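# Move the blue carton from the wall shelf to the desk

## Task

Remove the blue carton from the line of cartons on the wall shelf and set it down on the desk. The brown cartons have to stay exactly where they were, neither moved nor rotated. The robot must not tip over or be left leaning, or the task fails. The result only counts if it holds without the robot supporting anything. At the end, open the gripper and back away from the carton.

## Robot and tools

Robot: a Hello Robot Stretch 3 with one arm. It has a two-wheel base (0.33 m long, 0.34 m wide), a lift that slides on a vertical mast, and a telescoping arm that reaches out to the robot's RIGHT side. It cannot move sideways, so to shift the gripper forward or back you drive the base. A spin in place pivots about the point midway between the drive wheels, 0.05 m behind the front edge. With the arm pulled in and the wrist folded, that spin sweeps a radius of 0.28 m. An unfolded, level gripper reaches past that radius.

Frames: the base frame has its origin on the floor between the drive wheels, with x forward, y left and z up. hand_pose is reported in this frame, at the point where the closed fingertips meet. With all wrist joints at zero, that hand frame has x up, y pointing back along the arm toward the mast, and z toward the robot's rear. The odometry frame is the base frame as it was when the scene began. Heading is positive to the left, from -3.142 to 3.142.

execute_actions: "actions" is a list holding one action, or none. An empty list only reports state and images. An action may hold "base", "joints", or both, plus an optional "contact_limits". All motions in it start together.
- base: exactly one command. {"translate_m": d} is an offset in metres from where the base currently stands, straight ahead if positive, with a range of -1 to 1. {"rotate_rad": d} is an offset turn in place in radians, counter-clockwise (left) if positive, with a range of -3.2 to 3.2.
- joints: absolute targets, keyed by name. lift_m runs 0 to 1.1 (arm height). arm_m runs 0 to 0.52 (extension). wrist_yaw_rad runs -1.345 to 4.42: 0 points along the arm, positive swings toward the front, and 3.0 folds the wrist over the base. wrist_pitch_rad runs -1.57 to 0.451: 0 is level and negative tips the fingers down. wrist_roll_rad runs -2.911 to 2.911; at 0 the fingers sit level, side by side. gripper_m runs -0.089 to 0.179, and larger means more open. The real fingertip gap is smaller than this value, by 0.007 when nearly shut and by 0.025 when fully open. head_pan_rad runs -3.953 to 1.73: 0 is forward, positive is left, and -1.57 looks along the arm. head_tilt_rad runs -1.53 to 0.419, where negative looks down.
- contact_limits: {"arm_m": n}, where n is a motor_effort percentage from 1 to 100 (negative when retracting). The arm stops with contact_stop once its effort reaches n. A value that is too low stops it right away. The result shows the active, default and maximum values.
- cameras: a list drawn from head_camera, nav_camera, wrist_camera and all. Leaving it out or passing null gives all cameras; [] gives none. The "pictures" line lists the images in order.
Any unknown key or out-of-range value rejects the whole call. A joint or base left out of an action may still be driving toward its previous target.

wait: takes seconds from 0 to 10. The robot keeps its last command and returns state and images.
zoom_image: takes camera and region [x0, y0, x1, y1] in pixels from the top-left corner, at most 504x504. It works only on cameras that sent a full image in the latest result.
finished_scene: takes scene, the current scene's number. It ends the scene permanently and reports whether the task succeeded.

Result lines:
- base_status and joint_status say how each motion ended. done means the target was reached (for the base, that the wheels turned fully, even if they slipped). off_target means it stopped short and may still be pushing. After contact_stop, time_out or torque_fault, the old target is dropped. A lift or arm that hit contact goes slack until you command it again; a slack lift can sag under load or keep pressing.
- on_its_own covers anything not commanded in this call. "held at" gives the target, not the actual position.
- motor_effort is a percentage, positive toward higher joint values, with the peak in brackets. Readings are noisy and carry fixed offsets. An effort at rest that falls outside its rest range suggests pushing or carrying a load. Positive wheel effort drives forward.
- lidar_m gives 12 sectors of 30 degrees, counter-clockwise from straight ahead (sector 4 is left, 7 is behind, 10 is right), measured at 0.17 m height over 0.15 to 12 m. "-" means nothing was seen. It misses tabletops, glass and thin legs, and parts of sectors 5, 6, 9 and 10 can be hidden by the robot.
- wrist_depth_mm (45 to 1000) and head_depth_mm (280 to 4000; the head image is sideways) are 7x7 grids of median depth, read from the top left.
- base_odometry comes from wheel counts, so slip shows up as travel. turned_by_wheels and turned_by_imu give the turn since the last result. base_tilt is in degrees, with forward and right positive, and has a fixed error of about 4 degrees.
- Camera calibrations (OpenCV K, D, T_world_to_cam from the base frame) are approximate; images taken from the arm carry larger pose error.

Speed: the base moves fast only when stowed, meaning lift_m under 0.30, arm_m under 0.03 and wrist_yaw_rad over 2.54. Otherwise it is slow.

Gripping: to hold, command gripper_m below the carton's width; to release, command at least 0.02 above the value where contact happened. Pad force is capped near 25 N, so a weak grip can slip. Neither the reading nor done confirms that you are holding something. To squeeze again, send a new value.

Cautions: Fold or unfold the wrist only with lift_m between 0.32 and 0.95, wrist_pitch_rad at -0.4 and roll near 0. After folding, the lift may go down to 0.25. When wrist_yaw_rad is below -0.4, keep pitch at -0.5 or lower. Pushing the arm into something solid with the gripper above about 0.45 m can tip the robot, and a second push after a contact_stop is riskier still. Avoid driving while the gripper is pressing on or hooked to something fixed, and avoid catching furniture, especially when reversing. If base_tilt shows a lean, reverse the last move in small steps and free the gripper; if it stays tipped, lower lift_m to about 0.2. The base, wrist and head have no contact stop. Prolonged strain on the wrist switches a servo off for 10 s (torque_fault). Avoid drops, slams and hard shoves, and keep the brown cartons undisturbed. Loose objects may be nudged occasionally. The robot holds its last command while you think.

Each tool is called after "Request:" as name(argument=value, ...) on one line, values as JSON.

## Session

Request:
execute_actions(actions=[])

Scene clock: 0.00 s.
base_odometry: x=+0.000 y=+0.000 heading=+0.000 (m, m, rad; odometry frame)
turned_by_wheels: +0.000 (rad since the last result)
turned_by_imu: +0.000 (rad since the last result)
base_tilt: forward=-0.5 right=-1.3 (deg)
lidar_m: 1.53 1.52 1.73 2.02 2.30 2.62 1.84 1.86 2.55 2.26 2.26 1.79
head_depth_mm: 1630 1633 1638 1635 1639 1664 1653 / 1583 1587 1589 1579 1596 1578 1597 / 1535 1536 1532 1538 1531 1545 1555 / 1505 1497 1493 1510 1504 1513 1516 / 1469 1461 1474 1467 1478 1463 1471 / 1424 1426 1435 1432 1441 1433 1444 / 1381 1389 1402 1395 1398 1394 1398
base_status: not commanded
joint_positions: lift_m=+0.528 arm_m=-0.003 wrist_yaw_rad=+2.942 wrist_pitch_rad=-0.489 wrist_roll_rad=+0.006 gripper_m=+0.037 head_pan_rad=+0.005 head_tilt_rad=-0.003
joint_status: not commanded
motor_effort: left_wheel=+0 right_wheel=+1 lift_m=+40 arm_m=+0 wrist_yaw_rad=+0 wrist_pitch_rad=+8 wrist_roll_rad=+0 gripper_m=-1 head_pan_rad=+1 head_tilt_rad=+2 (%)
hand_pose: x=+0.0214 y=+0.0682 z=+0.5255 quat_wxyz=(+0.239, +0.701, +0.101, +0.664) (m; base frame)
wrist_depth_mm: - - - - - - - / - - - - - - - / - - - - - - - / - - - - - - - / 822 834 - 867 907 911 934 / 700 717 709 734 766 775 777 / 623 633 658 663 654 673 679
pictures: head_camera (sideways: a quarter turn clockwise sets it upright), nav_camera (sideways: a quarter turn counterclockwise sets it upright), wrist_camera
Images, in order (width x height): head_camera 896x504, nav_camera 672x504, wrist_camera 644x364.

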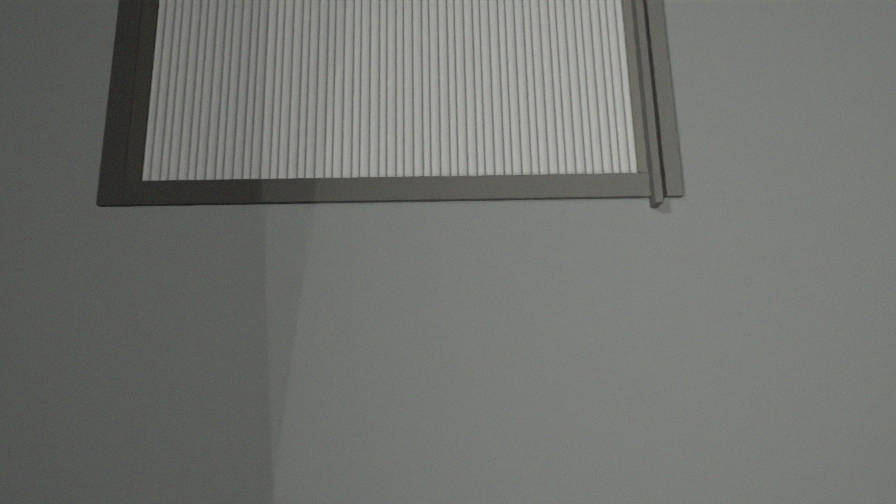

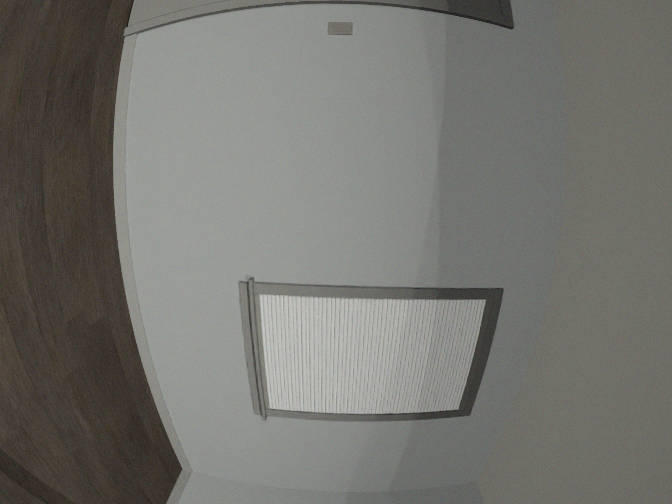

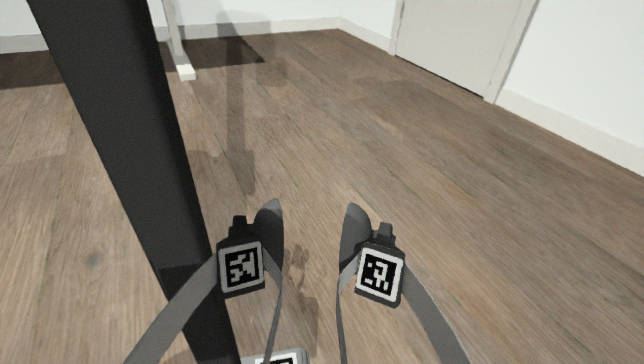

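Request:
execute_actions(actions=[{"joints":{"head_pan_rad":-2.0,"head_tilt_rad":-0.3}}], cameras=["head_camera","nav_camera"])

Request:
execute_actions(actions=[{"joints":{"head_pan_rad":1.7,"head_tilt_rad":-0.3}}], cameras=["head_camera","nav_camera"])

Scene clock: 6.00 s.
base_odometry: x=+0.000 y=+0.000 heading=+0.000 (m, m, rad; odometry frame)
turned_by_wheels: +0.000 (rad since the last result)
turned_by_imu: +0.001 (rad since the last result)
base_tilt: forward=-0.5 right=-1.2 (deg)
lidar_m: 1.52 1.52 1.73 2.02 2.30 2.61 1.85 1.86 2.55 2.26 2.26 1.79
head_depth_mm: 2261 2372 2420 2549 2562 1910 1511 / 2448 2545 2688 2832 2624 1918 1510 / 2681 2751 2930 3128 2629 1923 1516 / 2524 2601 2744 2916 2676 1955 1521 / 2323 2425 2531 2659 2643 1936 1528 / 2179 2275 2368 2459 2520 1966 1537 / 2042 2128 2200 2240 2364 1976 1546
base_status: not commanded
joint_positions: lift_m=+0.528 arm_m=-0.003 wrist_yaw_rad=+2.942 wrist_pitch_rad=-0.489 wrist_roll_rad=+0.006 gripper_m=+0.037 head_pan_rad=-1.993 head_tilt_rad=-0.296
joint_status: all done
motor_effort: left_wheel=+1(0) right_wheel=+1(1) lift_m=+39(40) arm_m=+0(0) wrist_yaw_rad=+0(0) wrist_pitch_rad=+8(8) wrist_roll_rad=+0(0) gripper_m=+0(1) head_pan_rad=-3(37) head_tilt_rad=-3(33) (%)
hand_pose: x=+0.0214 y=+0.0682 z=+0.5255 quat_wxyz=(+0.239, +0.701, +0.101, +0.664) (m; base frame)
wrist_depth_mm: - - - - - - - / - - - - - - - / - - - - - - - / 1000 - - - - - - / 824 833 - 882 909 921 931 / 716 717 709 748 756 766 800 / 616 627 659 649 658 665 674
pictures: head_camera (sideways: a quarter turn clockwise sets it upright), nav_camera (sideways: a quarter turn counterclockwise sets it upright)
camera_calibration (this result's frames):
head_camera: T_world_to_cam=[[0.126415, 0.257305, -0.958026, 1.26912], [0.922735, -0.384997, 0.0183564, -0.0255117], [-0.364114, -0.886325, -0.286094, 0.328971], [0, 0, 0, 1]] pos_world=[-0.0171124, -0.0447978, 1.31044]
nav_camera: T_world_to_cam=[[-0.0999541, -0.28172, 0.954276, -1.20479], [-0.920316, 0.390716, 0.0189499, 0.0348914], [-0.37819, -0.876341, -0.298326, 0.344597], [0, 0, 0, 1]] pos_world=[0.042011, -0.0510607, 1.25184]
Images, in order (width x height): head_camera 896x504, nav_camera 672x504.

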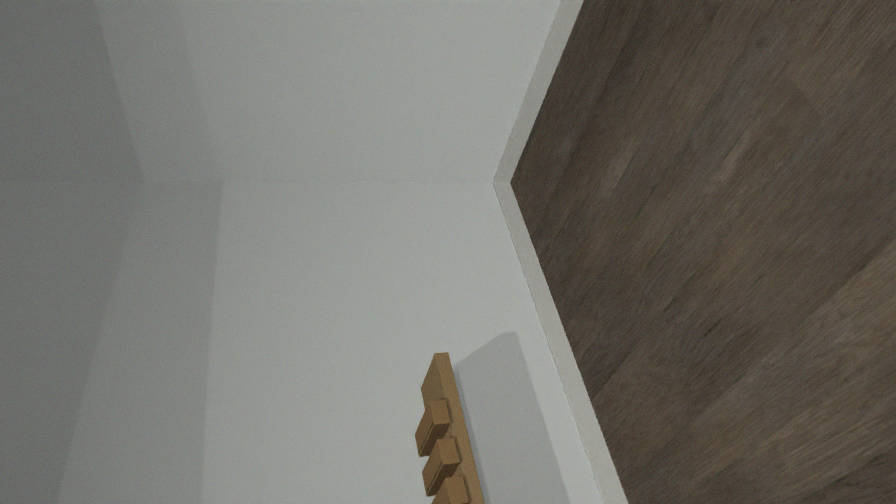

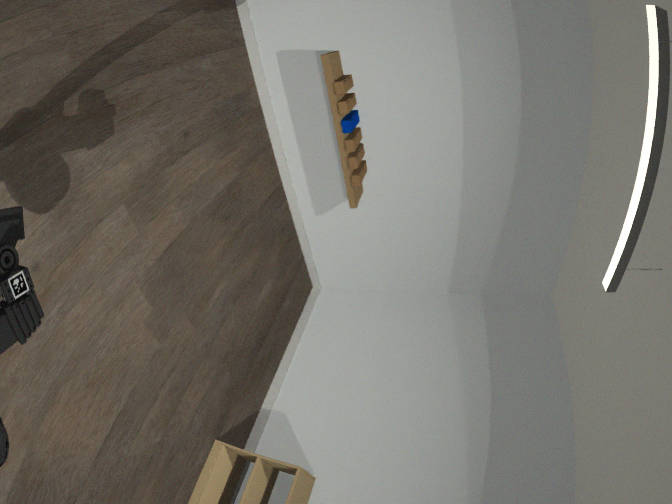

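Scene clock: 8.37 s.
base_odometry: x=+0.000 y=+0.000 heading=+0.000 (m, m, rad; odometry frame)
turned_by_wheels: +0.000 (rad since the last result)
turned_by_imu: +0.000 (rad since the last result)
base_tilt: forward=-0.5 right=-1.2 (deg)
lidar_m: 1.53 1.53 1.73 2.01 2.30 2.61 1.85 1.86 2.55 2.26 2.26 1.79
head_depth_mm: 2240 2372 2495 2648 2609 1913 1507 / 2204 2339 2474 2605 2643 1921 1525 / 2201 2309 2379 2600 2583 1924 1518 / 2180 2286 2370 2469 2548 1928 1534 / 2132 2231 2381 2105 2599 1947 1527 / 2128 2201 2348 2166 2530 1950 1538 / 2090 2193 2301 2185 2542 - -
base_status: not commanded
joint_positions: lift_m=+0.528 arm_m=-0.003 wrist_yaw_rad=+2.942 wrist_pitch_rad=-0.489 wrist_roll_rad=+0.006 gripper_m=+0.037 head_pan_rad=+1.693 head_tilt_rad=-0.296
joint_status: all done
motor_effort: left_wheel=+1(0) right_wheel=+1(1) lift_m=+40(40) arm_m=+0(0) wrist_yaw_rad=+0(1) wrist_pitch_rad=+8(8) wrist_roll_rad=+0(0) gripper_m=+0(0) head_pan_rad=+3(34) head_tilt_rad=-2(3) (%)
hand_pose: x=+0.0214 y=+0.0682 z=+0.5255 quat_wxyz=(+0.239, +0.701, +0.101, +0.664) (m; base frame)
wrist_depth_mm: - - - - - - - / - - - - - - - / - - - - - - - / 994 - - - - - - / 826 833 - 872 891 925 940 / 719 709 721 726 760 772 790 / 620 630 665 652 658 672 681
pictures: head_camera (sideways: a quarter turn clockwise sets it upright), nav_camera (sideways: a quarter turn counterclockwise sets it upright)
camera_calibration (this result's frames):
head_camera: T_world_to_cam=[[0.0249888, -0.28559, -0.958026, 1.26974], [-0.988803, -0.148096, 0.0183564, -0.0138513], [-0.147122, 0.94684, -0.286093, 0.327647], [0, 0, 0, 1]] pos_world=[0.00277875, 0.0503451, 1.31044]
nav_camera: T_world_to_cam=[[-0.0602662, 0.292788, 0.954276, -1.20503], [0.989692, 0.141951, 0.0189499, 0.0232403], [-0.129912, 0.945582, -0.298325, 0.343083], [0, 0, 0, 1]] pos_world=[-0.0510527, 0.0251069, 1.25184]
Images, in order (width x height): head_camera 896x504, nav_camera 672x504.

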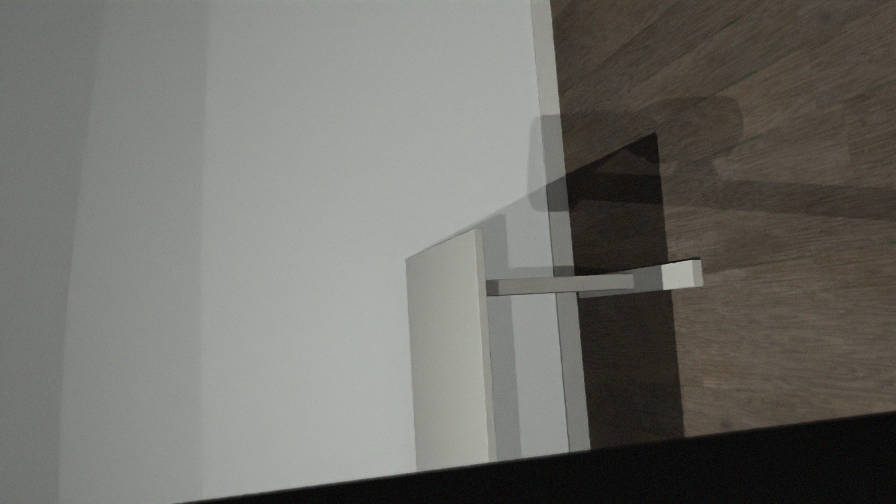

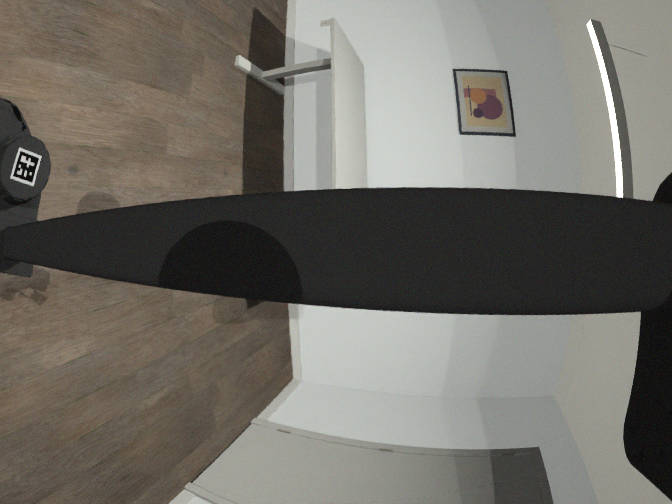

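Request:
execute_actions(actions=[{"joints":{"head_pan_rad":-2.55,"head_tilt_rad":-0.2}}], cameras=["head_camera"])

Scene clock: 15.77 s.
base_odometry: x=+0.000 y=+0.000 heading=+0.000 (m, m, rad; odometry frame)
turned_by_wheels: +0.000 (rad since the last result)
turned_by_imu: +0.001 (rad since the last result)
base_tilt: forward=-0.6 right=-1.2 (deg)
lidar_m: 1.53 1.53 1.73 2.01 2.31 2.61 1.84 1.85 2.56 2.26 2.25 1.79
head_depth_mm: 1877 1952 1998 2079 2029 1939 1654 / 1940 2013 2087 2176 2061 2034 1655 / 2005 2076 2167 2253 2343 2077 1680 / 2072 2155 2252 2313 2468 2180 1650 / 2163 2238 2316 2407 2522 2214 1661 / 2223 2316 2417 2539 2668 2205 1672 / 2319 2433 2507 2641 2753 2205 1691
base_status: not commanded
joint_positions: lift_m=+0.528 arm_m=-0.003 wrist_yaw_rad=+2.942 wrist_pitch_rad=-0.489 wrist_roll_rad=+0.006 gripper_m=+0.037 head_pan_rad=-2.543 head_tilt_rad=-0.211
joint_status: all done
motor_effort: left_wheel=+1(1) right_wheel=+1(1) lift_m=+40(40) arm_m=+0(0) wrist_yaw_rad=+0(0) wrist_pitch_rad=+8(8) wrist_roll_rad=+0(0) gripper_m=+0(0) head_pan_rad=-4(37) head_tilt_rad=+8(23) (%)
hand_pose: x=+0.0214 y=+0.0682 z=+0.5255 quat_wxyz=(+0.239, +0.701, +0.101, +0.664) (m; base frame)
wrist_depth_mm: - - - - - - - / - - - - - - - / - - - - - - - / 992 - - - - - - / 824 837 - 871 920 917 943 / 712 711 713 751 765 776 799 / 619 623 653 649 662 670 677
pictures: head_camera (sideways: a quarter turn clockwise sets it upright)
camera_calibration (this result's frames):
head_camera: T_world_to_cam=[[0.174256, 0.106877, -0.978883, 1.29609], [0.586634, -0.809694, 0.0160252, -0.0204284], [-0.790883, -0.577039, -0.203791, 0.224453], [0, 0, 0, 1]] pos_world=[-0.0363512, -0.0255449, 1.31479]
Images, in order (width x height): head_camera 896x504.

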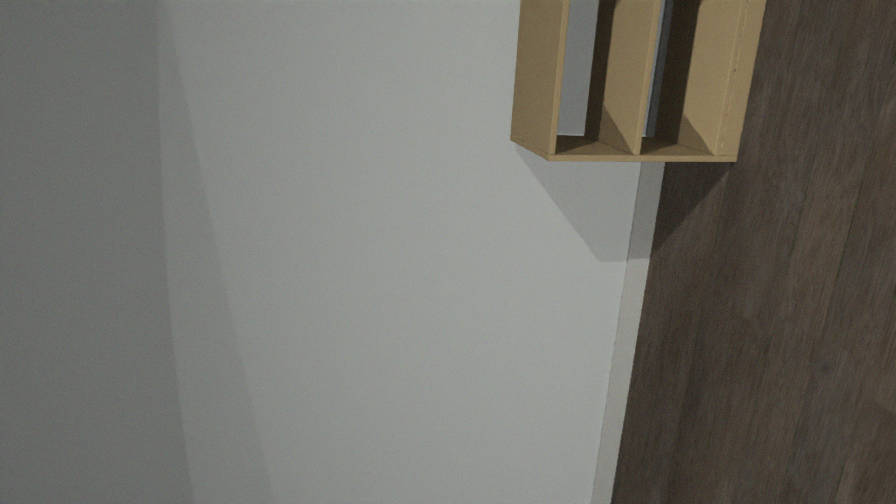

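Request:
execute_actions(actions=[{"joints":{"head_pan_rad":-1.45,"head_tilt_rad":-0.2}}], cameras=["head_camera"])

Scene clock: 20.60 s.
base_odometry: x=+0.000 y=+0.000 heading=+0.000 (m, m, rad; odometry frame)
turned_by_wheels: +0.000 (rad since the last result)
turned_by_imu: +0.001 (rad since the last result)
base_tilt: forward=-0.6 right=-1.3 (deg)
lidar_m: 1.53 1.53 1.73 2.02 2.30 2.62 1.85 1.86 2.56 2.26 2.26 1.79
head_depth_mm: 2098 2161 2260 2309 2452 2147 1651 / 2049 2140 2235 2276 2435 2162 1657 / 2020 2098 2210 2271 2383 2191 1644 / 1988 2082 2135 2269 2360 2160 1683 / 1965 2036 2138 2189 2300 2200 1668 / 1949 2009 2108 2164 2275 2205 1675 / 1923 1980 2064 2153 2236 2211 1696
base_status: not commanded
joint_positions: lift_m=+0.528 arm_m=-0.003 wrist_yaw_rad=+2.942 wrist_pitch_rad=-0.489 wrist_roll_rad=+0.006 gripper_m=+0.037 head_pan_rad=-1.457 head_tilt_rad=-0.211
joint_status: all done
motor_effort: left_wheel=+1(0) right_wheel=+1(1) lift_m=+40(40) arm_m=+0(0) wrist_yaw_rad=-1(0) wrist_pitch_rad=+8(8) wrist_roll_rad=+0(0) gripper_m=+0(0) head_pan_rad=+2(34) head_tilt_rad=+8(6) (%)
hand_pose: x=+0.0214 y=+0.0682 z=+0.5255 quat_wxyz=(+0.239, +0.701, +0.101, +0.664) (m; base frame)
wrist_depth_mm: - - - - - - - / - - - - - - - / - - - - - - - / 994 - - - - - - / 831 846 - 872 899 917 938 / 714 719 709 745 768 766 789 / 621 634 657 660 656 666 678
pictures: head_camera (sideways: a quarter turn clockwise sets it upright)
camera_calibration (this result's frames):
head_camera: T_world_to_cam=[[-0.0132488, 0.203914, -0.978899, 1.29725], [0.989847, 0.141232, 0.016023, -0.0228851], [0.141519, -0.968748, -0.203715, 0.218666], [0, 0, 0, 1]] pos_world=[0.00889453, -0.0494645, 1.31479]
Images, in order (width x height): head_camera 896x504.

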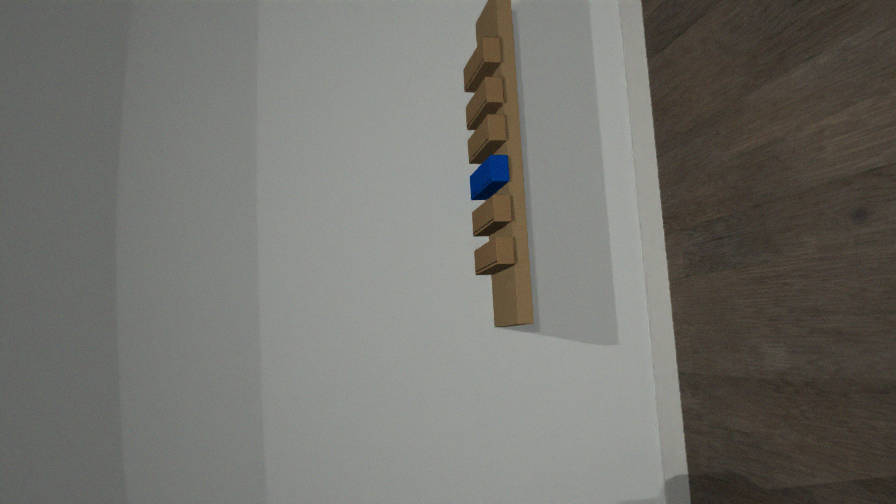

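Request:
execute_actions(actions=[{"base":{"rotate_rad":-1.676},"joints":{"lift_m":0.27,"head_pan_rad":0}}], cameras=[])

Request:
execute_actions(actions=[{"base":{"translate_m":1.0}}], cameras=[])

Request:
execute_actions(actions=[{"base":{"translate_m":0.3}}], cameras=[])

Request:
execute_actions(actions=[{"base":{"rotate_rad":1.94},"joints":{"head_pan_rad":-1.57,"head_tilt_rad":-0.5}}], cameras=["head_camera"])

Scene clock: 35.87 s.
base_odometry: x=+0.000 y=+0.000 heading=-1.676 (m, m, rad; odometry frame)
turned_by_wheels: -1.676 (rad since the last result)
turned_by_imu: -1.646 (rad since the last result)
base_tilt: forward=-0.7 right=-1.2 (deg)
lidar_m: 2.27 2.26 1.91 1.54 1.53 1.67 2.52 2.02 2.31 1.85 1.84 2.43
head_depth_mm: 2364 2490 2595 2722 2786 2169 1656 / 2295 2355 2463 2582 2674 2192 1667 / 2183 2261 2360 2447 2569 2173 1659 / 2144 2207 2269 2341 2469 2192 1676 / 2047 2114 2198 2246 2367 2182 1678 / 1970 2037 2125 2191 2286 2198 1669 / 1891 1968 2047 2094 2183 2221 1669
base_status: done
joint_positions: lift_m=+0.271 arm_m=-0.003 wrist_yaw_rad=+2.942 wrist_pitch_rad=-0.490 wrist_roll_rad=+0.006 gripper_m=+0.037 head_pan_rad=-0.007 head_tilt_rad=-0.211
joint_status: all done
motor_effort: left_wheel=+2(11) right_wheel=-1(7) lift_m=+22(37) arm_m=+0(0) wrist_yaw_rad=+0(0) wrist_pitch_rad=+8(9) wrist_roll_rad=+0(0) gripper_m=+0(0) head_pan_rad=+2(35) head_tilt_rad=+7(7) (%)
hand_pose: x=+0.0214 y=+0.0681 z=+0.2674 quat_wxyz=(+0.240, +0.701, +0.102, +0.664) (m; base frame)
wrist_depth_mm: - - - - - - - / 986 - - - - - - / 733 - 778 805 824 857 896 / 590 - 628 643 649 663 694 / 494 505 - 543 548 553 564 / - - - 443 459 461 471 / - - - 400 396 403 409
pictures: none
No camera images: the call's "cameras" was empty. Leave "cameras" out to get every camera's image.

Scene clock: 40.90 s.
base_odometry: x=-0.105 y=-0.994 heading=-1.676 (m, m, rad; odometry frame)
turned_by_wheels: +0.000 (rad since the last result)
turned_by_imu: +0.000 (rad since the last result)
base_tilt: forward=-0.5 right=-1.3 (deg)
lidar_m: 1.34 1.33 1.46 1.91 1.90 2.07 2.98 3.05 1.86 1.55 1.86 1.67
head_depth_mm: 1398 1449 1516 1586 1659 1747 1655 / 1335 1404 1450 1526 1561 1659 1665 / 1286 1337 1394 1456 1481 1593 1609 / 1247 1288 1338 1392 1421 1507 1565 / 1199 1242 1297 1341 1363 1204 1507 / 1154 1199 1239 1286 1330 1153 1452 / 1129 1158 1192 1241 1276 1106 1391
base_status: done
joint_positions: lift_m=+0.271 arm_m=-0.003 wrist_yaw_rad=+2.942 wrist_pitch_rad=-0.490 wrist_roll_rad=+0.006 gripper_m=+0.037 head_pan_rad=-0.007 head_tilt_rad=-0.210
joint_status: not commanded
motor_effort: left_wheel=+2(12) right_wheel=-1(6) lift_m=+22(22) arm_m=+0(0) wrist_yaw_rad=-1(0) wrist_pitch_rad=+9(8) wrist_roll_rad=+0(0) gripper_m=+0(0) head_pan_rad=+3(4) head_tilt_rad=+7(8) (%)
hand_pose: x=+0.0214 y=+0.0681 z=+0.2674 quat_wxyz=(+0.240, +0.701, +0.102, +0.664) (m; base frame)
wrist_depth_mm: - - - - - - - / 956 - - - - - - / 738 - 778 806 822 865 901 / 593 - 629 639 652 668 687 / 497 509 - 545 539 548 555 / - - - 445 457 467 474 / - - - 398 399 404 406
pictures: none
No camera images: the call's "cameras" was empty. Leave "cameras" out to get every camera's image.

Scene clock: 43.63 s.
base_odometry: x=-0.136 y=-1.293 heading=-1.676 (m, m, rad; odometry frame)
turned_by_wheels: +0.000 (rad since the last result)
turned_by_imu: +0.000 (rad since the last result)
base_tilt: forward=-0.6 right=-1.3 (deg)
lidar_m: 1.07 1.06 1.15 1.77 2.01 2.19 3.26 3.28 1.96 1.57 1.75 1.33
head_depth_mm: 1103 1149 1203 1254 1320 1361 1451 / 1056 1095 1146 1197 1250 1080 1375 / 1015 1056 1095 1141 1195 995 1307 / 977 1012 1055 1095 1139 997 1245 / 945 975 1012 1055 1089 1041 920 / 908 946 975 1016 1052 1053 863 / 884 911 942 973 1013 1023 828
base_status: done
joint_positions: lift_m=+0.271 arm_m=-0.003 wrist_yaw_rad=+2.942 wrist_pitch_rad=-0.490 wrist_roll_rad=+0.006 gripper_m=+0.037 head_pan_rad=-0.007 head_tilt_rad=-0.210
joint_status: not commanded
motor_effort: left_wheel=+3(12) right_wheel=-1(6) lift_m=+22(22) arm_m=+0(0) wrist_yaw_rad=-1(0) wrist_pitch_rad=+9(8) wrist_roll_rad=+0(0) gripper_m=+0(0) head_pan_rad=+3(2) head_tilt_rad=+7(7) (%)
hand_pose: x=+0.0214 y=+0.0681 z=+0.2674 quat_wxyz=(+0.240, +0.701, +0.102, +0.664) (m; base frame)
wrist_depth_mm: - - - - - 995 811 / 959 - - - - - 845 / 738 - 787 795 837 855 824 / 587 - 626 647 659 677 682 / 499 506 - 538 539 546 563 / - - - 444 465 464 473 / - - - 397 397 405 414
pictures: none
No camera images: the call's "cameras" was empty. Leave "cameras" out to get every camera's image.

Scene clock: 46.00 s.
base_odometry: x=-0.136 y=-1.293 heading=+0.264 (m, m, rad; odometry frame)
turned_by_wheels: +1.940 (rad since the last result)
turned_by_imu: +1.897 (rad since the last result)
base_tilt: forward=-0.6 right=-1.2 (deg)
lidar_m: 2.00 2.07 2.76 3.27 2.46 1.57 1.75 1.55 1.11 1.06 1.09 1.46
head_depth_mm: 872 952 1040 1110 971 1421 1285 / 873 947 1036 1118 968 1431 1299 / 869 949 1035 1128 990 1439 1304 / 873 942 1036 1124 991 1442 1301 / 871 944 1033 1127 988 1443 1304 / 871 947 1032 1122 982 1440 1316 / 872 945 1033 1139 1021 1438 1319
base_status: done
joint_positions: lift_m=+0.271 arm_m=-0.003 wrist_yaw_rad=+2.942 wrist_pitch_rad=-0.490 wrist_roll_rad=+0.006 gripper_m=+0.037 head_pan_rad=-1.563 head_tilt_rad=-0.494
joint_status: all done
motor_effort: left_wheel=+0(10) right_wheel=+3(14) lift_m=+22(22) arm_m=+0(0) wrist_yaw_rad=-1(0) wrist_pitch_rad=+8(8) wrist_roll_rad=+1(0) gripper_m=-1(0) head_pan_rad=-4(37) head_tilt_rad=-4(35) (%)
hand_pose: x=+0.0214 y=+0.0680 z=+0.2674 quat_wxyz=(+0.240, +0.701, +0.102, +0.664) (m; base frame)
wrist_depth_mm: - - - - - - - / 969 - - - - - - / 732 - 776 800 835 857 878 / 593 - 633 633 650 663 684 / 498 507 - 545 540 546 561 / - - - 448 460 467 473 / - - - 398 394 404 409
pictures: head_camera (sideways: a quarter turn clockwise sets it upright)
camera_calibration (this result's frames):
head_camera: T_world_to_cam=[[0.00627106, 0.469367, -0.882981, 1.17192], [0.999268, 0.0303809, 0.0232466, -0.0323397], [0.0377369, -0.88248, -0.468833, 0.564329], [0, 0, 0, 1]] pos_world=[0.00367081, -0.0510673, 1.30011]
Images, in order (width x height): head_camera 896x504.

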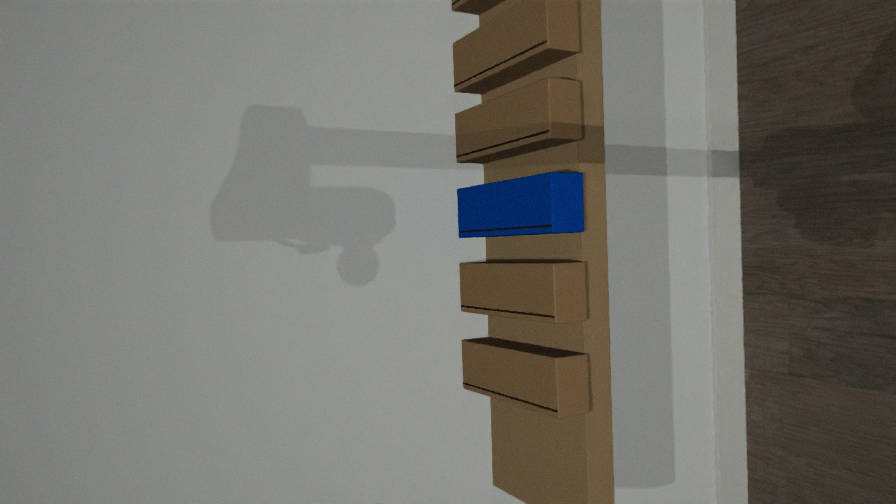

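Request:
execute_actions(actions=[{"joints":{"lift_m":0.62,"wrist_pitch_rad":-0.4}}], cameras=[])

Request:
execute_actions(actions=[{"joints":{"wrist_yaw_rad":0}}], cameras=[])

Request:
execute_actions(actions=[{"joints":{"wrist_pitch_rad":0,"wrist_roll_rad":0,"gripper_m":0.125,"lift_m":0.68,"head_tilt_rad":-0.7}}])

Scene clock: 59.70 s.
base_odometry: x=-0.136 y=-1.293 heading=+0.264 (m, m, rad; odometry frame)
turned_by_wheels: +0.000 (rad since the last result)
turned_by_imu: +0.001 (rad since the last result)
base_tilt: forward=-0.6 right=-1.1 (deg)
lidar_m: 2.01 2.07 2.76 3.26 2.45 1.57 1.75 1.55 1.11 1.06 1.09 1.46
head_depth_mm: 876 947 1035 1110 969 1428 1289 / 868 948 1035 1106 969 1432 1302 / 872 946 1036 1117 986 1439 1303 / 873 947 1038 1127 996 1433 1310 / 870 945 1040 1122 995 1437 1310 / 873 951 1034 1127 981 1440 1308 / 871 943 1031 1144 1022 1432 1320
base_status: not commanded
joint_positions: lift_m=+0.619 arm_m=-0.003 wrist_yaw_rad=+2.942 wrist_pitch_rad=-0.420 wrist_roll_rad=+0.006 gripper_m=+0.037 head_pan_rad=-1.563 head_tilt_rad=-0.494
joint_status: all done
motor_effort: left_wheel=+0(1) right_wheel=+3(3) lift_m=+56(59) arm_m=+0(0) wrist_yaw_rad=+0(0) wrist_pitch_rad=+10(12) wrist_roll_rad=+0(0) gripper_m=+0(0) head_pan_rad=-3(4) head_tilt_rad=-4(4) (%)
hand_pose: x=+0.0233 y=+0.0772 z=+0.6317 quat_wxyz=(+0.216, +0.704, +0.077, +0.672) (m; base frame)
wrist_depth_mm: - - - - - - - / - - - - - - - / - - - - - - - / - - - - - - - / - - - - - - - / 865 859 851 901 923 935 962 / 733 737 765 772 790 807 817
pictures: none
No camera images: the call's "cameras" was empty. Leave "cameras" out to get every camera's image.

Scene clock: 62.20 s.
base_odometry: x=-0.136 y=-1.293 heading=+0.264 (m, m, rad; odometry frame)
turned_by_wheels: +0.000 (rad since the last result)
turned_by_imu: +0.000 (rad since the last result)
base_tilt: forward=-0.7 right=-1.2 (deg)
lidar_m: 2.00 2.08 2.75 3.27 2.45 1.56 1.75 1.55 1.11 1.06 1.09 1.46
head_depth_mm: 876 948 1037 1116 976 1431 1294 / 871 950 1041 1111 971 1435 1299 / 873 949 1033 1125 989 1441 1303 / 872 948 1040 1126 983 1439 1304 / 873 946 1036 1129 997 1442 1312 / 873 943 1034 1124 976 1441 1310 / 872 949 1033 1147 1024 1436 1328
base_status: not commanded
joint_positions: lift_m=+0.619 arm_m=-0.003 wrist_yaw_rad=+0.002 wrist_pitch_rad=-0.420 wrist_roll_rad=+0.006 gripper_m=+0.037 head_pan_rad=-1.563 head_tilt_rad=-0.494
joint_status: all done
motor_effort: left_wheel=-2(1) right_wheel=+3(3) lift_m=+56(56) arm_m=+0(0) wrist_yaw_rad=-2(3) wrist_pitch_rad=+10(10) wrist_roll_rad=+0(0) gripper_m=+0(0) head_pan_rad=-4(4) head_tilt_rad=-4(4) (%)
hand_pose: x=-0.0211 y=-0.3666 z=+0.6317 quat_wxyz=(+0.690, +0.148, -0.693, -0.147) (m; base frame)
wrist_depth_mm: 506 505 504 521 520 517 546 / 799 804 803 807 824 828 826 / 877 884 894 896 914 928 934 / 975 972 - - - - - / - - - - - - - / 857 874 851 896 931 931 962 / 729 758 769 773 805 804 821
pictures: none
No camera images: the call's "cameras" was empty. Leave "cameras" out to get every camera's image.

Scene clock: 63.57 s.
base_odometry: x=-0.136 y=-1.293 heading=+0.264 (m, m, rad; odometry frame)
turned_by_wheels: +0.000 (rad since the last result)
turned_by_imu: +0.000 (rad since the last result)
base_tilt: forward=-0.6 right=-1.2 (deg)
lidar_m: 2.01 2.07 2.77 3.27 2.46 1.56 1.75 1.55 1.11 1.06 1.09 1.46
head_depth_mm: 891 1001 1085 982 1503 1346 1174 / 887 995 1070 980 1506 1350 1172 / 888 994 1088 1019 1527 1366 - / 889 994 1087 1002 1521 1362 1172 / 890 993 1094 999 1517 1365 1185 / 882 992 1096 1000 1515 1377 1186 / 882 991 1122 1049 1507 1386 1196
base_status: not commanded
joint_positions: lift_m=+0.679 arm_m=-0.003 wrist_yaw_rad=+0.002 wrist_pitch_rad=-0.023 wrist_roll_rad=+0.006 gripper_m=+0.088 head_pan_rad=-1.563 head_tilt_rad=-0.691
joint_status: gripper_m off_target (ended at +0.088, target +0.125); the others done
motor_effort: left_wheel=-1(1) right_wheel=+3(3) lift_m=+56(58) arm_m=+0(0) wrist_yaw_rad=-2(3) wrist_pitch_rad=+12(13) wrist_roll_rad=-2(2) gripper_m=+99(100) head_pan_rad=-3(4) head_tilt_rad=-7(30) (%)
hand_pose: x=-0.0210 y=-0.3980 z=+0.7881 quat_wxyz=(+0.705, +0.009, -0.709, -0.008) (m; base frame)
wrist_depth_mm: 733 735 759 779 776 788 800 / 753 769 791 800 777 832 824 / 786 798 809 827 847 845 853 / 812 674 635 727 687 866 909 / 832 582 602 599 608 632 931 / 880 878 901 925 946 951 991 / 910 924 961 954 985 997 -
pictures: head_camera (sideways: a quarter turn clockwise sets it upright), nav_camera (sideways: a quarter turn counterclockwise sets it upright), wrist_camera
camera_calibration (this result's frames):
head_camera: T_world_to_cam=[[0.00505361, 0.632972, -0.774158, 1.03004], [0.99931, 0.0253003, 0.0272095, -0.0374928], [0.0368093, -0.773761, -0.632407, 0.777149], [0, 0, 0, 1]] pos_world=[0.00365524, -0.0497079, 1.2899]
nav_camera: T_world_to_cam=[[0.0291553, -0.641823, 0.766298, -0.960401], [-0.999378, -0.0339178, 0.00961502, 0.0475341], [0.01982, -0.766102, -0.642413, 0.789889], [0, 0, 0, 1]] pos_world=[0.0598497, -0.00965962, 1.24293]
wrist_camera: T_world_to_cam=[[-0.998304, 0.0321098, 0.0485607, -0.0542662], [-0.041095, 0.202151, -0.978492, 0.875907], [-0.0412357, -0.978828, -0.200488, -0.0685441], [0, 0, 0, 1]] pos_world=[-0.0210053, -0.242416, 0.845961]
Images, in order (width x height): head_camera 896x504, nav_camera 672x504, wrist_camera 644x364.

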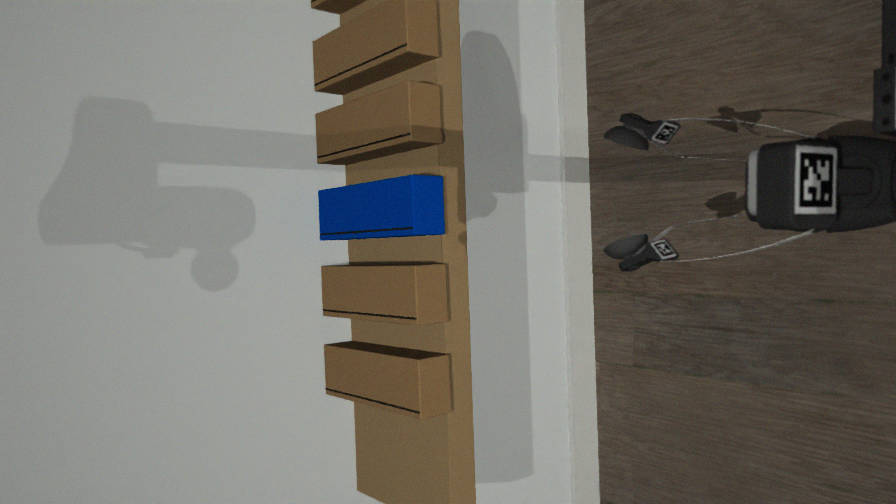

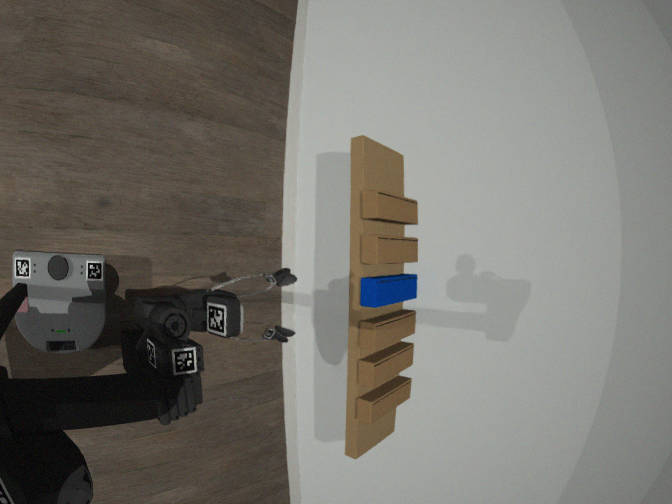

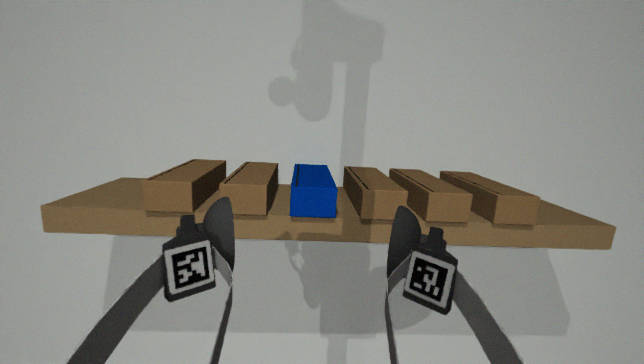

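Request:
execute_actions(actions=[{"joints":{"lift_m":0.578,"arm_m":0.25,"gripper_m":0.125}}], cameras=["head_camera","wrist_camera"])

Scene clock: 76.23 s.
base_odometry: x=-0.136 y=-1.293 heading=+0.264 (m, m, rad; odometry frame)
turned_by_wheels: +0.000 (rad since the last result)
turned_by_imu: +0.001 (rad since the last result)
base_tilt: forward=-0.6 right=-1.2 (deg)
lidar_m: 2.01 2.07 2.77 3.25 2.46 1.57 1.75 1.56 1.11 1.06 1.09 1.46
head_depth_mm: 887 994 1098 982 1492 1348 1176 / 889 997 1073 985 1519 - 1159 / 887 995 1080 1019 1488 1300 1176 / 888 991 1086 998 1515 1362 1180 / 887 996 1085 994 1518 1363 1179 / 882 990 1099 998 1515 1372 1186 / 883 990 1123 1044 1513 1376 1197
base_status: not commanded
joint_positions: lift_m=+0.579 arm_m=+0.250 wrist_yaw_rad=+0.001 wrist_pitch_rad=-0.023 wrist_roll_rad=+0.006 gripper_m=+0.125 head_pan_rad=-1.563 head_tilt_rad=-0.691
joint_status: all done
motor_effort: left_wheel=-1(1) right_wheel=+3(3) lift_m=+22(52) arm_m=+4(4) wrist_yaw_rad=-1(2) wrist_pitch_rad=+12(12) wrist_roll_rad=-2(2) gripper_m=+0(0) head_pan_rad=-3(4) head_tilt_rad=-6(6) (%)
hand_pose: x=-0.0213 y=-0.6501 z=+0.6874 quat_wxyz=(+0.705, +0.009, -0.709, -0.008) (m; base frame)
wrist_depth_mm: 507 515 522 529 540 546 553 / 522 532 543 545 556 566 577 / 300 376 486 555 568 580 594 / 295 309 315 310 318 321 327 / 315 317 326 329 334 341 350 / 601 616 620 635 649 659 662 / 631 631 650 660 679 689 699
pictures: head_camera (sideways: a quarter turn clockwise sets it upright), wrist_camera
camera_calibration (this result's frames):
head_camera: T_world_to_cam=[[0.0050544, 0.633212, -0.773962, 1.02978], [0.99931, 0.0252877, 0.027215, -0.0374999], [0.0368046, -0.773566, -0.632647, 0.77746], [0, 0, 0, 1]] pos_world=[0.003655, -0.0497042, 1.28989]
wrist_camera: T_world_to_cam=[[-0.998264, 0.0332382, 0.0486322, -0.0408769], [-0.0409728, 0.201357, -0.978661, 0.827973], [-0.0423213, -0.978954, -0.199645, -0.336174], [0, 0, 0, 1]] pos_world=[-0.0211089, -0.494458, 0.745177]
Images, in order (width x height): head_camera 896x504, wrist_camera 644x364.

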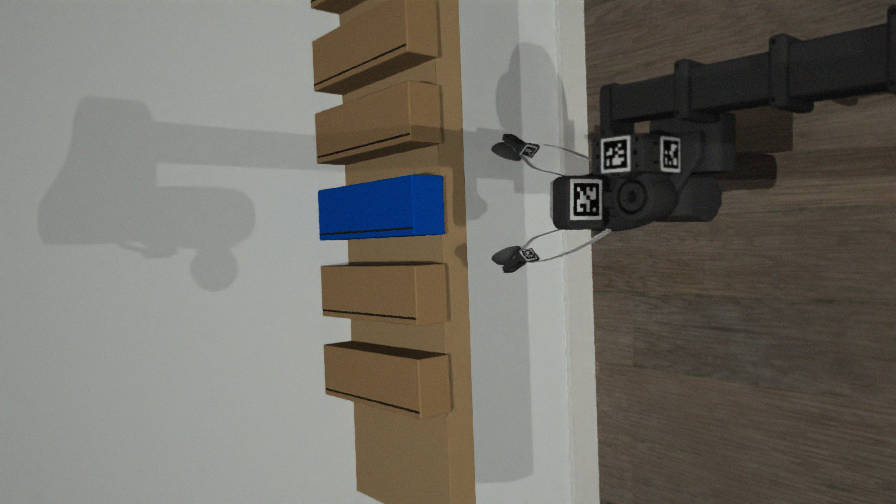

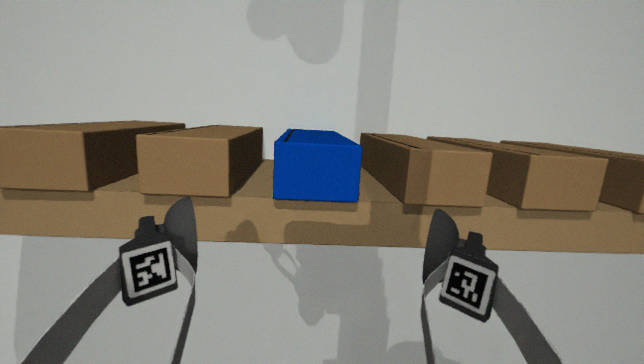

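Request:
execute_actions(actions=[{"base":{"translate_m":-0.007},"joints":{"lift_m":0.586,"arm_m":0.36,"gripper_m":0.12}}], cameras=["head_camera","wrist_camera"])

Scene clock: 101.60 s.
base_odometry: x=-0.143 y=-1.295 heading=+0.264 (m, m, rad; odometry frame)
turned_by_wheels: +0.000 (rad since the last result)
turned_by_imu: +0.001 (rad since the last result)
base_tilt: forward=-0.5 right=-1.1 (deg)
lidar_m: 2.01 2.07 2.77 3.28 2.45 1.56 1.74 1.55 1.11 1.06 1.09 1.46
head_depth_mm: 890 994 1093 981 1519 1379 1187 / 894 996 1087 983 - 1350 1167 / 890 994 1086 980 - 1352 1173 / 889 997 1088 999 1519 1356 1176 / 889 988 1086 999 1497 1365 1179 / 882 994 1088 994 1506 1371 1186 / 880 995 1123 1046 1516 1391 1191
base_status: done
joint_positions: lift_m=+0.585 arm_m=+0.360 wrist_yaw_rad=+0.001 wrist_pitch_rad=-0.023 wrist_roll_rad=+0.006 gripper_m=+0.120 head_pan_rad=-1.563 head_tilt_rad=-0.691
joint_status: all done
motor_effort: left_wheel=-1(8) right_wheel=+3(6) lift_m=+56(58) arm_m=+4(2) wrist_yaw_rad=-1(1) wrist_pitch_rad=+12(12) wrist_roll_rad=-2(2) gripper_m=-1(100) head_pan_rad=-4(5) head_tilt_rad=-6(6) (%)
hand_pose: x=-0.0213 y=-0.7601 z=+0.6943 quat_wxyz=(+0.705, +0.009, -0.709, -0.008) (m; base frame)
wrist_depth_mm: 408 413 422 426 433 439 447 / 422 426 434 440 445 457 469 / 373 421 443 449 461 466 483 / 186 190 229 197 263 205 241 / 194 194 212 202 251 210 220 / 210 215 216 222 224 229 233 / 499 512 524 529 540 550 565
pictures: head_camera (sideways: a quarter turn clockwise sets it upright), wrist_camera
camera_calibration (this result's frames):
head_camera: T_world_to_cam=[[0.00505498, 0.633215, -0.773959, 1.02978], [0.99931, 0.0252866, 0.0272151, -0.0375], [0.0368038, -0.773563, -0.63265, 0.777464], [0, 0, 0, 1]] pos_world=[0.00365495, -0.0497041, 1.28989]
wrist_camera: T_world_to_cam=[[-0.998262, 0.0332764, 0.0486313, -0.037535], [-0.0409654, 0.201333, -0.978666, 0.856838], [-0.0423575, -0.978958, -0.199619, -0.442509], [0, 0, 0, 1]] pos_world=[-0.0211126, -0.604458, 0.752051]
Images, in order (width x height): head_camera 896x504, wrist_camera 644x364.

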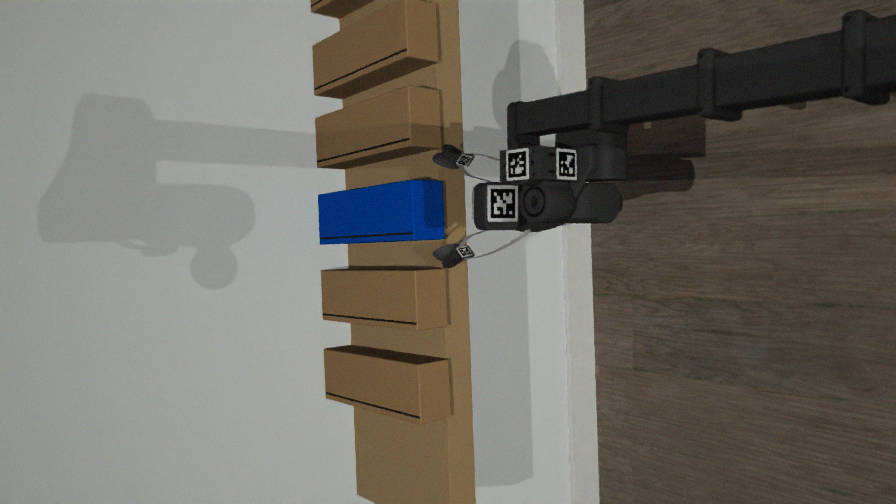

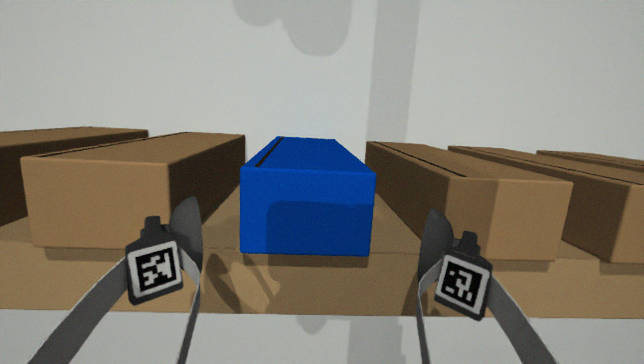

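Request:
execute_actions(actions=[{"joints":{"arm_m":0.375,"gripper_m":0.105}}], cameras=["head_camera","wrist_camera"])

Scene clock: 106.07 s.
base_odometry: x=-0.143 y=-1.295 heading=+0.264 (m, m, rad; odometry frame)
turned_by_wheels: +0.000 (rad since the last result)
turned_by_imu: +0.001 (rad since the last result)
base_tilt: forward=-0.5 right=-1.3 (deg)
lidar_m: 2.01 2.07 2.78 3.27 2.45 1.56 1.74 1.56 1.11 1.06 1.09 1.45
head_depth_mm: 892 994 1091 985 1507 1370 1185 / 889 996 1086 981 1479 1346 1168 / 889 992 1085 980 - 1353 1176 / 891 995 1087 1004 1520 1360 1176 / 887 994 1082 1000 1512 1369 1182 / 887 991 1100 994 1519 1373 1183 / 884 989 1124 1048 1500 1383 1195
base_status: not commanded
joint_positions: lift_m=+0.585 arm_m=+0.375 wrist_yaw_rad=+0.001 wrist_pitch_rad=-0.023 wrist_roll_rad=+0.006 gripper_m=+0.105 head_pan_rad=-1.563 head_tilt_rad=-0.691
joint_status: all done
motor_effort: left_wheel=-2(2) right_wheel=+3(3) lift_m=+56(56) arm_m=+3(4) wrist_yaw_rad=-1(1) wrist_pitch_rad=+12(12) wrist_roll_rad=-2(2) gripper_m=-1(100) head_pan_rad=-5(4) head_tilt_rad=-6(6) (%)
hand_pose: x=-0.0213 y=-0.7751 z=+0.6943 quat_wxyz=(+0.705, +0.009, -0.709, -0.008) (m; base frame)
wrist_depth_mm: 395 398 407 412 417 426 429 / 408 412 420 428 432 444 446 / 374 424 431 440 445 449 466 / 173 176 230 182 260 190 230 / 178 180 186 186 214 193 210 / 194 197 200 204 208 211 216 / 483 498 505 516 520 530 543
pictures: head_camera (sideways: a quarter turn clockwise sets it upright), wrist_camera
camera_calibration (this result's frames):
head_camera: T_world_to_cam=[[0.0050549, 0.633215, -0.773959, 1.02978], [0.99931, 0.0252867, 0.0272151, -0.0375], [0.0368039, -0.773563, -0.63265, 0.777464], [0, 0, 0, 1]] pos_world=[0.00365496, -0.0497041, 1.28989]
wrist_camera: T_world_to_cam=[[-0.998262, 0.0332763, 0.0486313, -0.0370357], [-0.0409654, 0.201332, -0.978666, 0.859859], [-0.0423574, -0.978958, -0.199619, -0.457197], [0, 0, 0, 1]] pos_world=[-0.0211126, -0.619462, 0.752051]
Images, in order (width x height): head_camera 896x504, wrist_camera 644x364.

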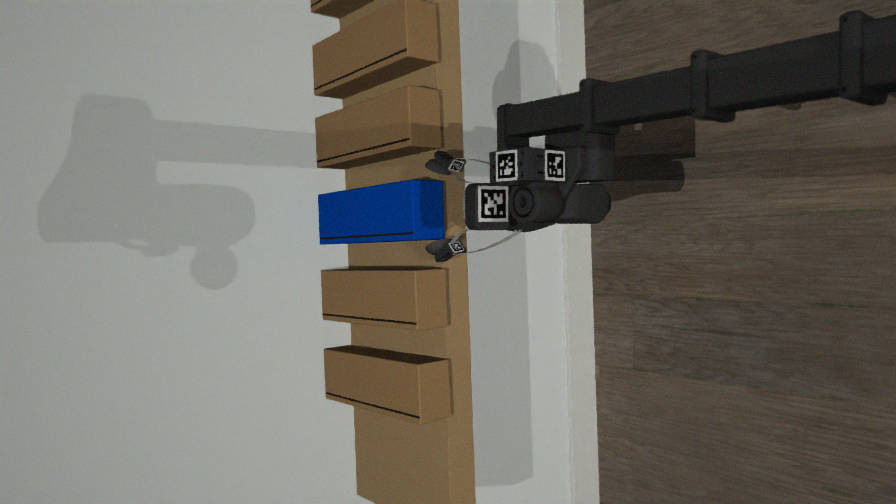

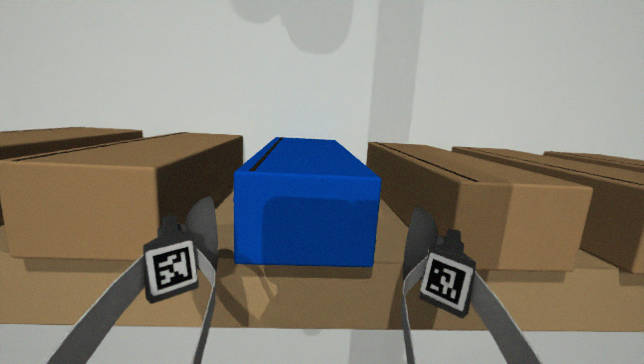

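Request:
execute_actions(actions=[{"joints":{"arm_m":0.44},"contact_limits":{"arm_m":12}}], cameras=["head_camera","wrist_camera"])

Scene clock: 109.97 s.
base_odometry: x=-0.143 y=-1.295 heading=+0.264 (m, m, rad; odometry frame)
turned_by_wheels: +0.000 (rad since the last result)
turned_by_imu: +0.001 (rad since the last result)
base_tilt: forward=-0.6 right=-1.3 (deg)
lidar_m: 2.01 2.07 2.77 3.28 2.45 1.56 1.74 1.55 1.11 1.06 1.09 1.46
head_depth_mm: 889 999 1095 982 1504 1340 1188 / 891 994 1091 980 1512 1344 1174 / 887 992 1087 972 1541 1357 1175 / 885 992 1086 1004 1519 1365 1177 / 887 989 1090 999 1506 1368 1179 / 883 998 1093 1000 1516 1364 1188 / 884 993 1124 1050 1516 1375 1193
base_status: not commanded
joint_positions: lift_m=+0.585 arm_m=+0.439 wrist_yaw_rad=+0.001 wrist_pitch_rad=-0.025 wrist_roll_rad=+0.006 gripper_m=+0.105 head_pan_rad=-1.563 head_tilt_rad=-0.691
joint_status: all done
motor_effort: left_wheel=+0(1) right_wheel=+2(3) lift_m=+56(56) arm_m=+7(9) wrist_yaw_rad=+0(1) wrist_pitch_rad=+13(13) wrist_roll_rad=-2(2) gripper_m=-10(10) head_pan_rad=-3(4) head_tilt_rad=-6(6) (%)
contact_limits: arm_m 12 (drawing in: default 16, maximum 26; extending or still: default 22, maximum 35)
hand_pose: x=-0.0212 y=-0.8396 z=+0.6938 quat_wxyz=(+0.705, +0.009, -0.709, -0.009) (m; base frame)
wrist_depth_mm: 339 342 347 352 357 362 369 / 349 355 361 367 370 374 382 / 352 360 370 375 379 391 397 / 131 173 177 157 214 187 215 / 114 148 118 120 123 139 125 / 118 142 123 125 128 130 129 / - 134 136 138 141 143 135
pictures: head_camera (sideways: a quarter turn clockwise sets it upright), wrist_camera
camera_calibration (this result's frames):
head_camera: T_world_to_cam=[[0.00505512, 0.633216, -0.773959, 1.02978], [0.99931, 0.0252863, 0.0272151, -0.0375], [0.0368036, -0.773562, -0.632651, 0.777466], [0, 0, 0, 1]] pos_world=[0.00365494, -0.0497041, 1.28989]
wrist_camera: T_world_to_cam=[[-0.99827, 0.032933, 0.0487041, -0.0351418], [-0.0410257, 0.203187, -0.97828, 0.873652], [-0.0421137, -0.978586, -0.201484, -0.51879], [0, 0, 0, 1]] pos_world=[-0.021087, -0.684038, 0.75186]
Images, in order (width x height): head_camera 896x504, wrist_camera 644x364.

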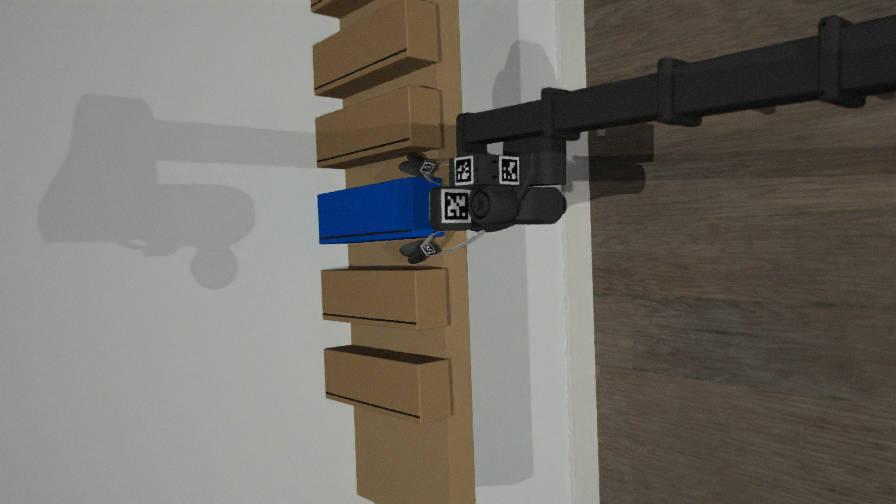

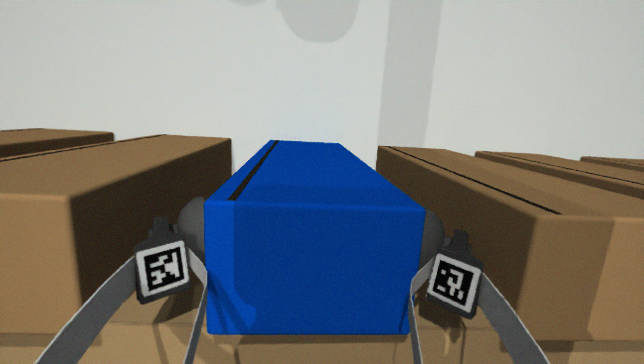

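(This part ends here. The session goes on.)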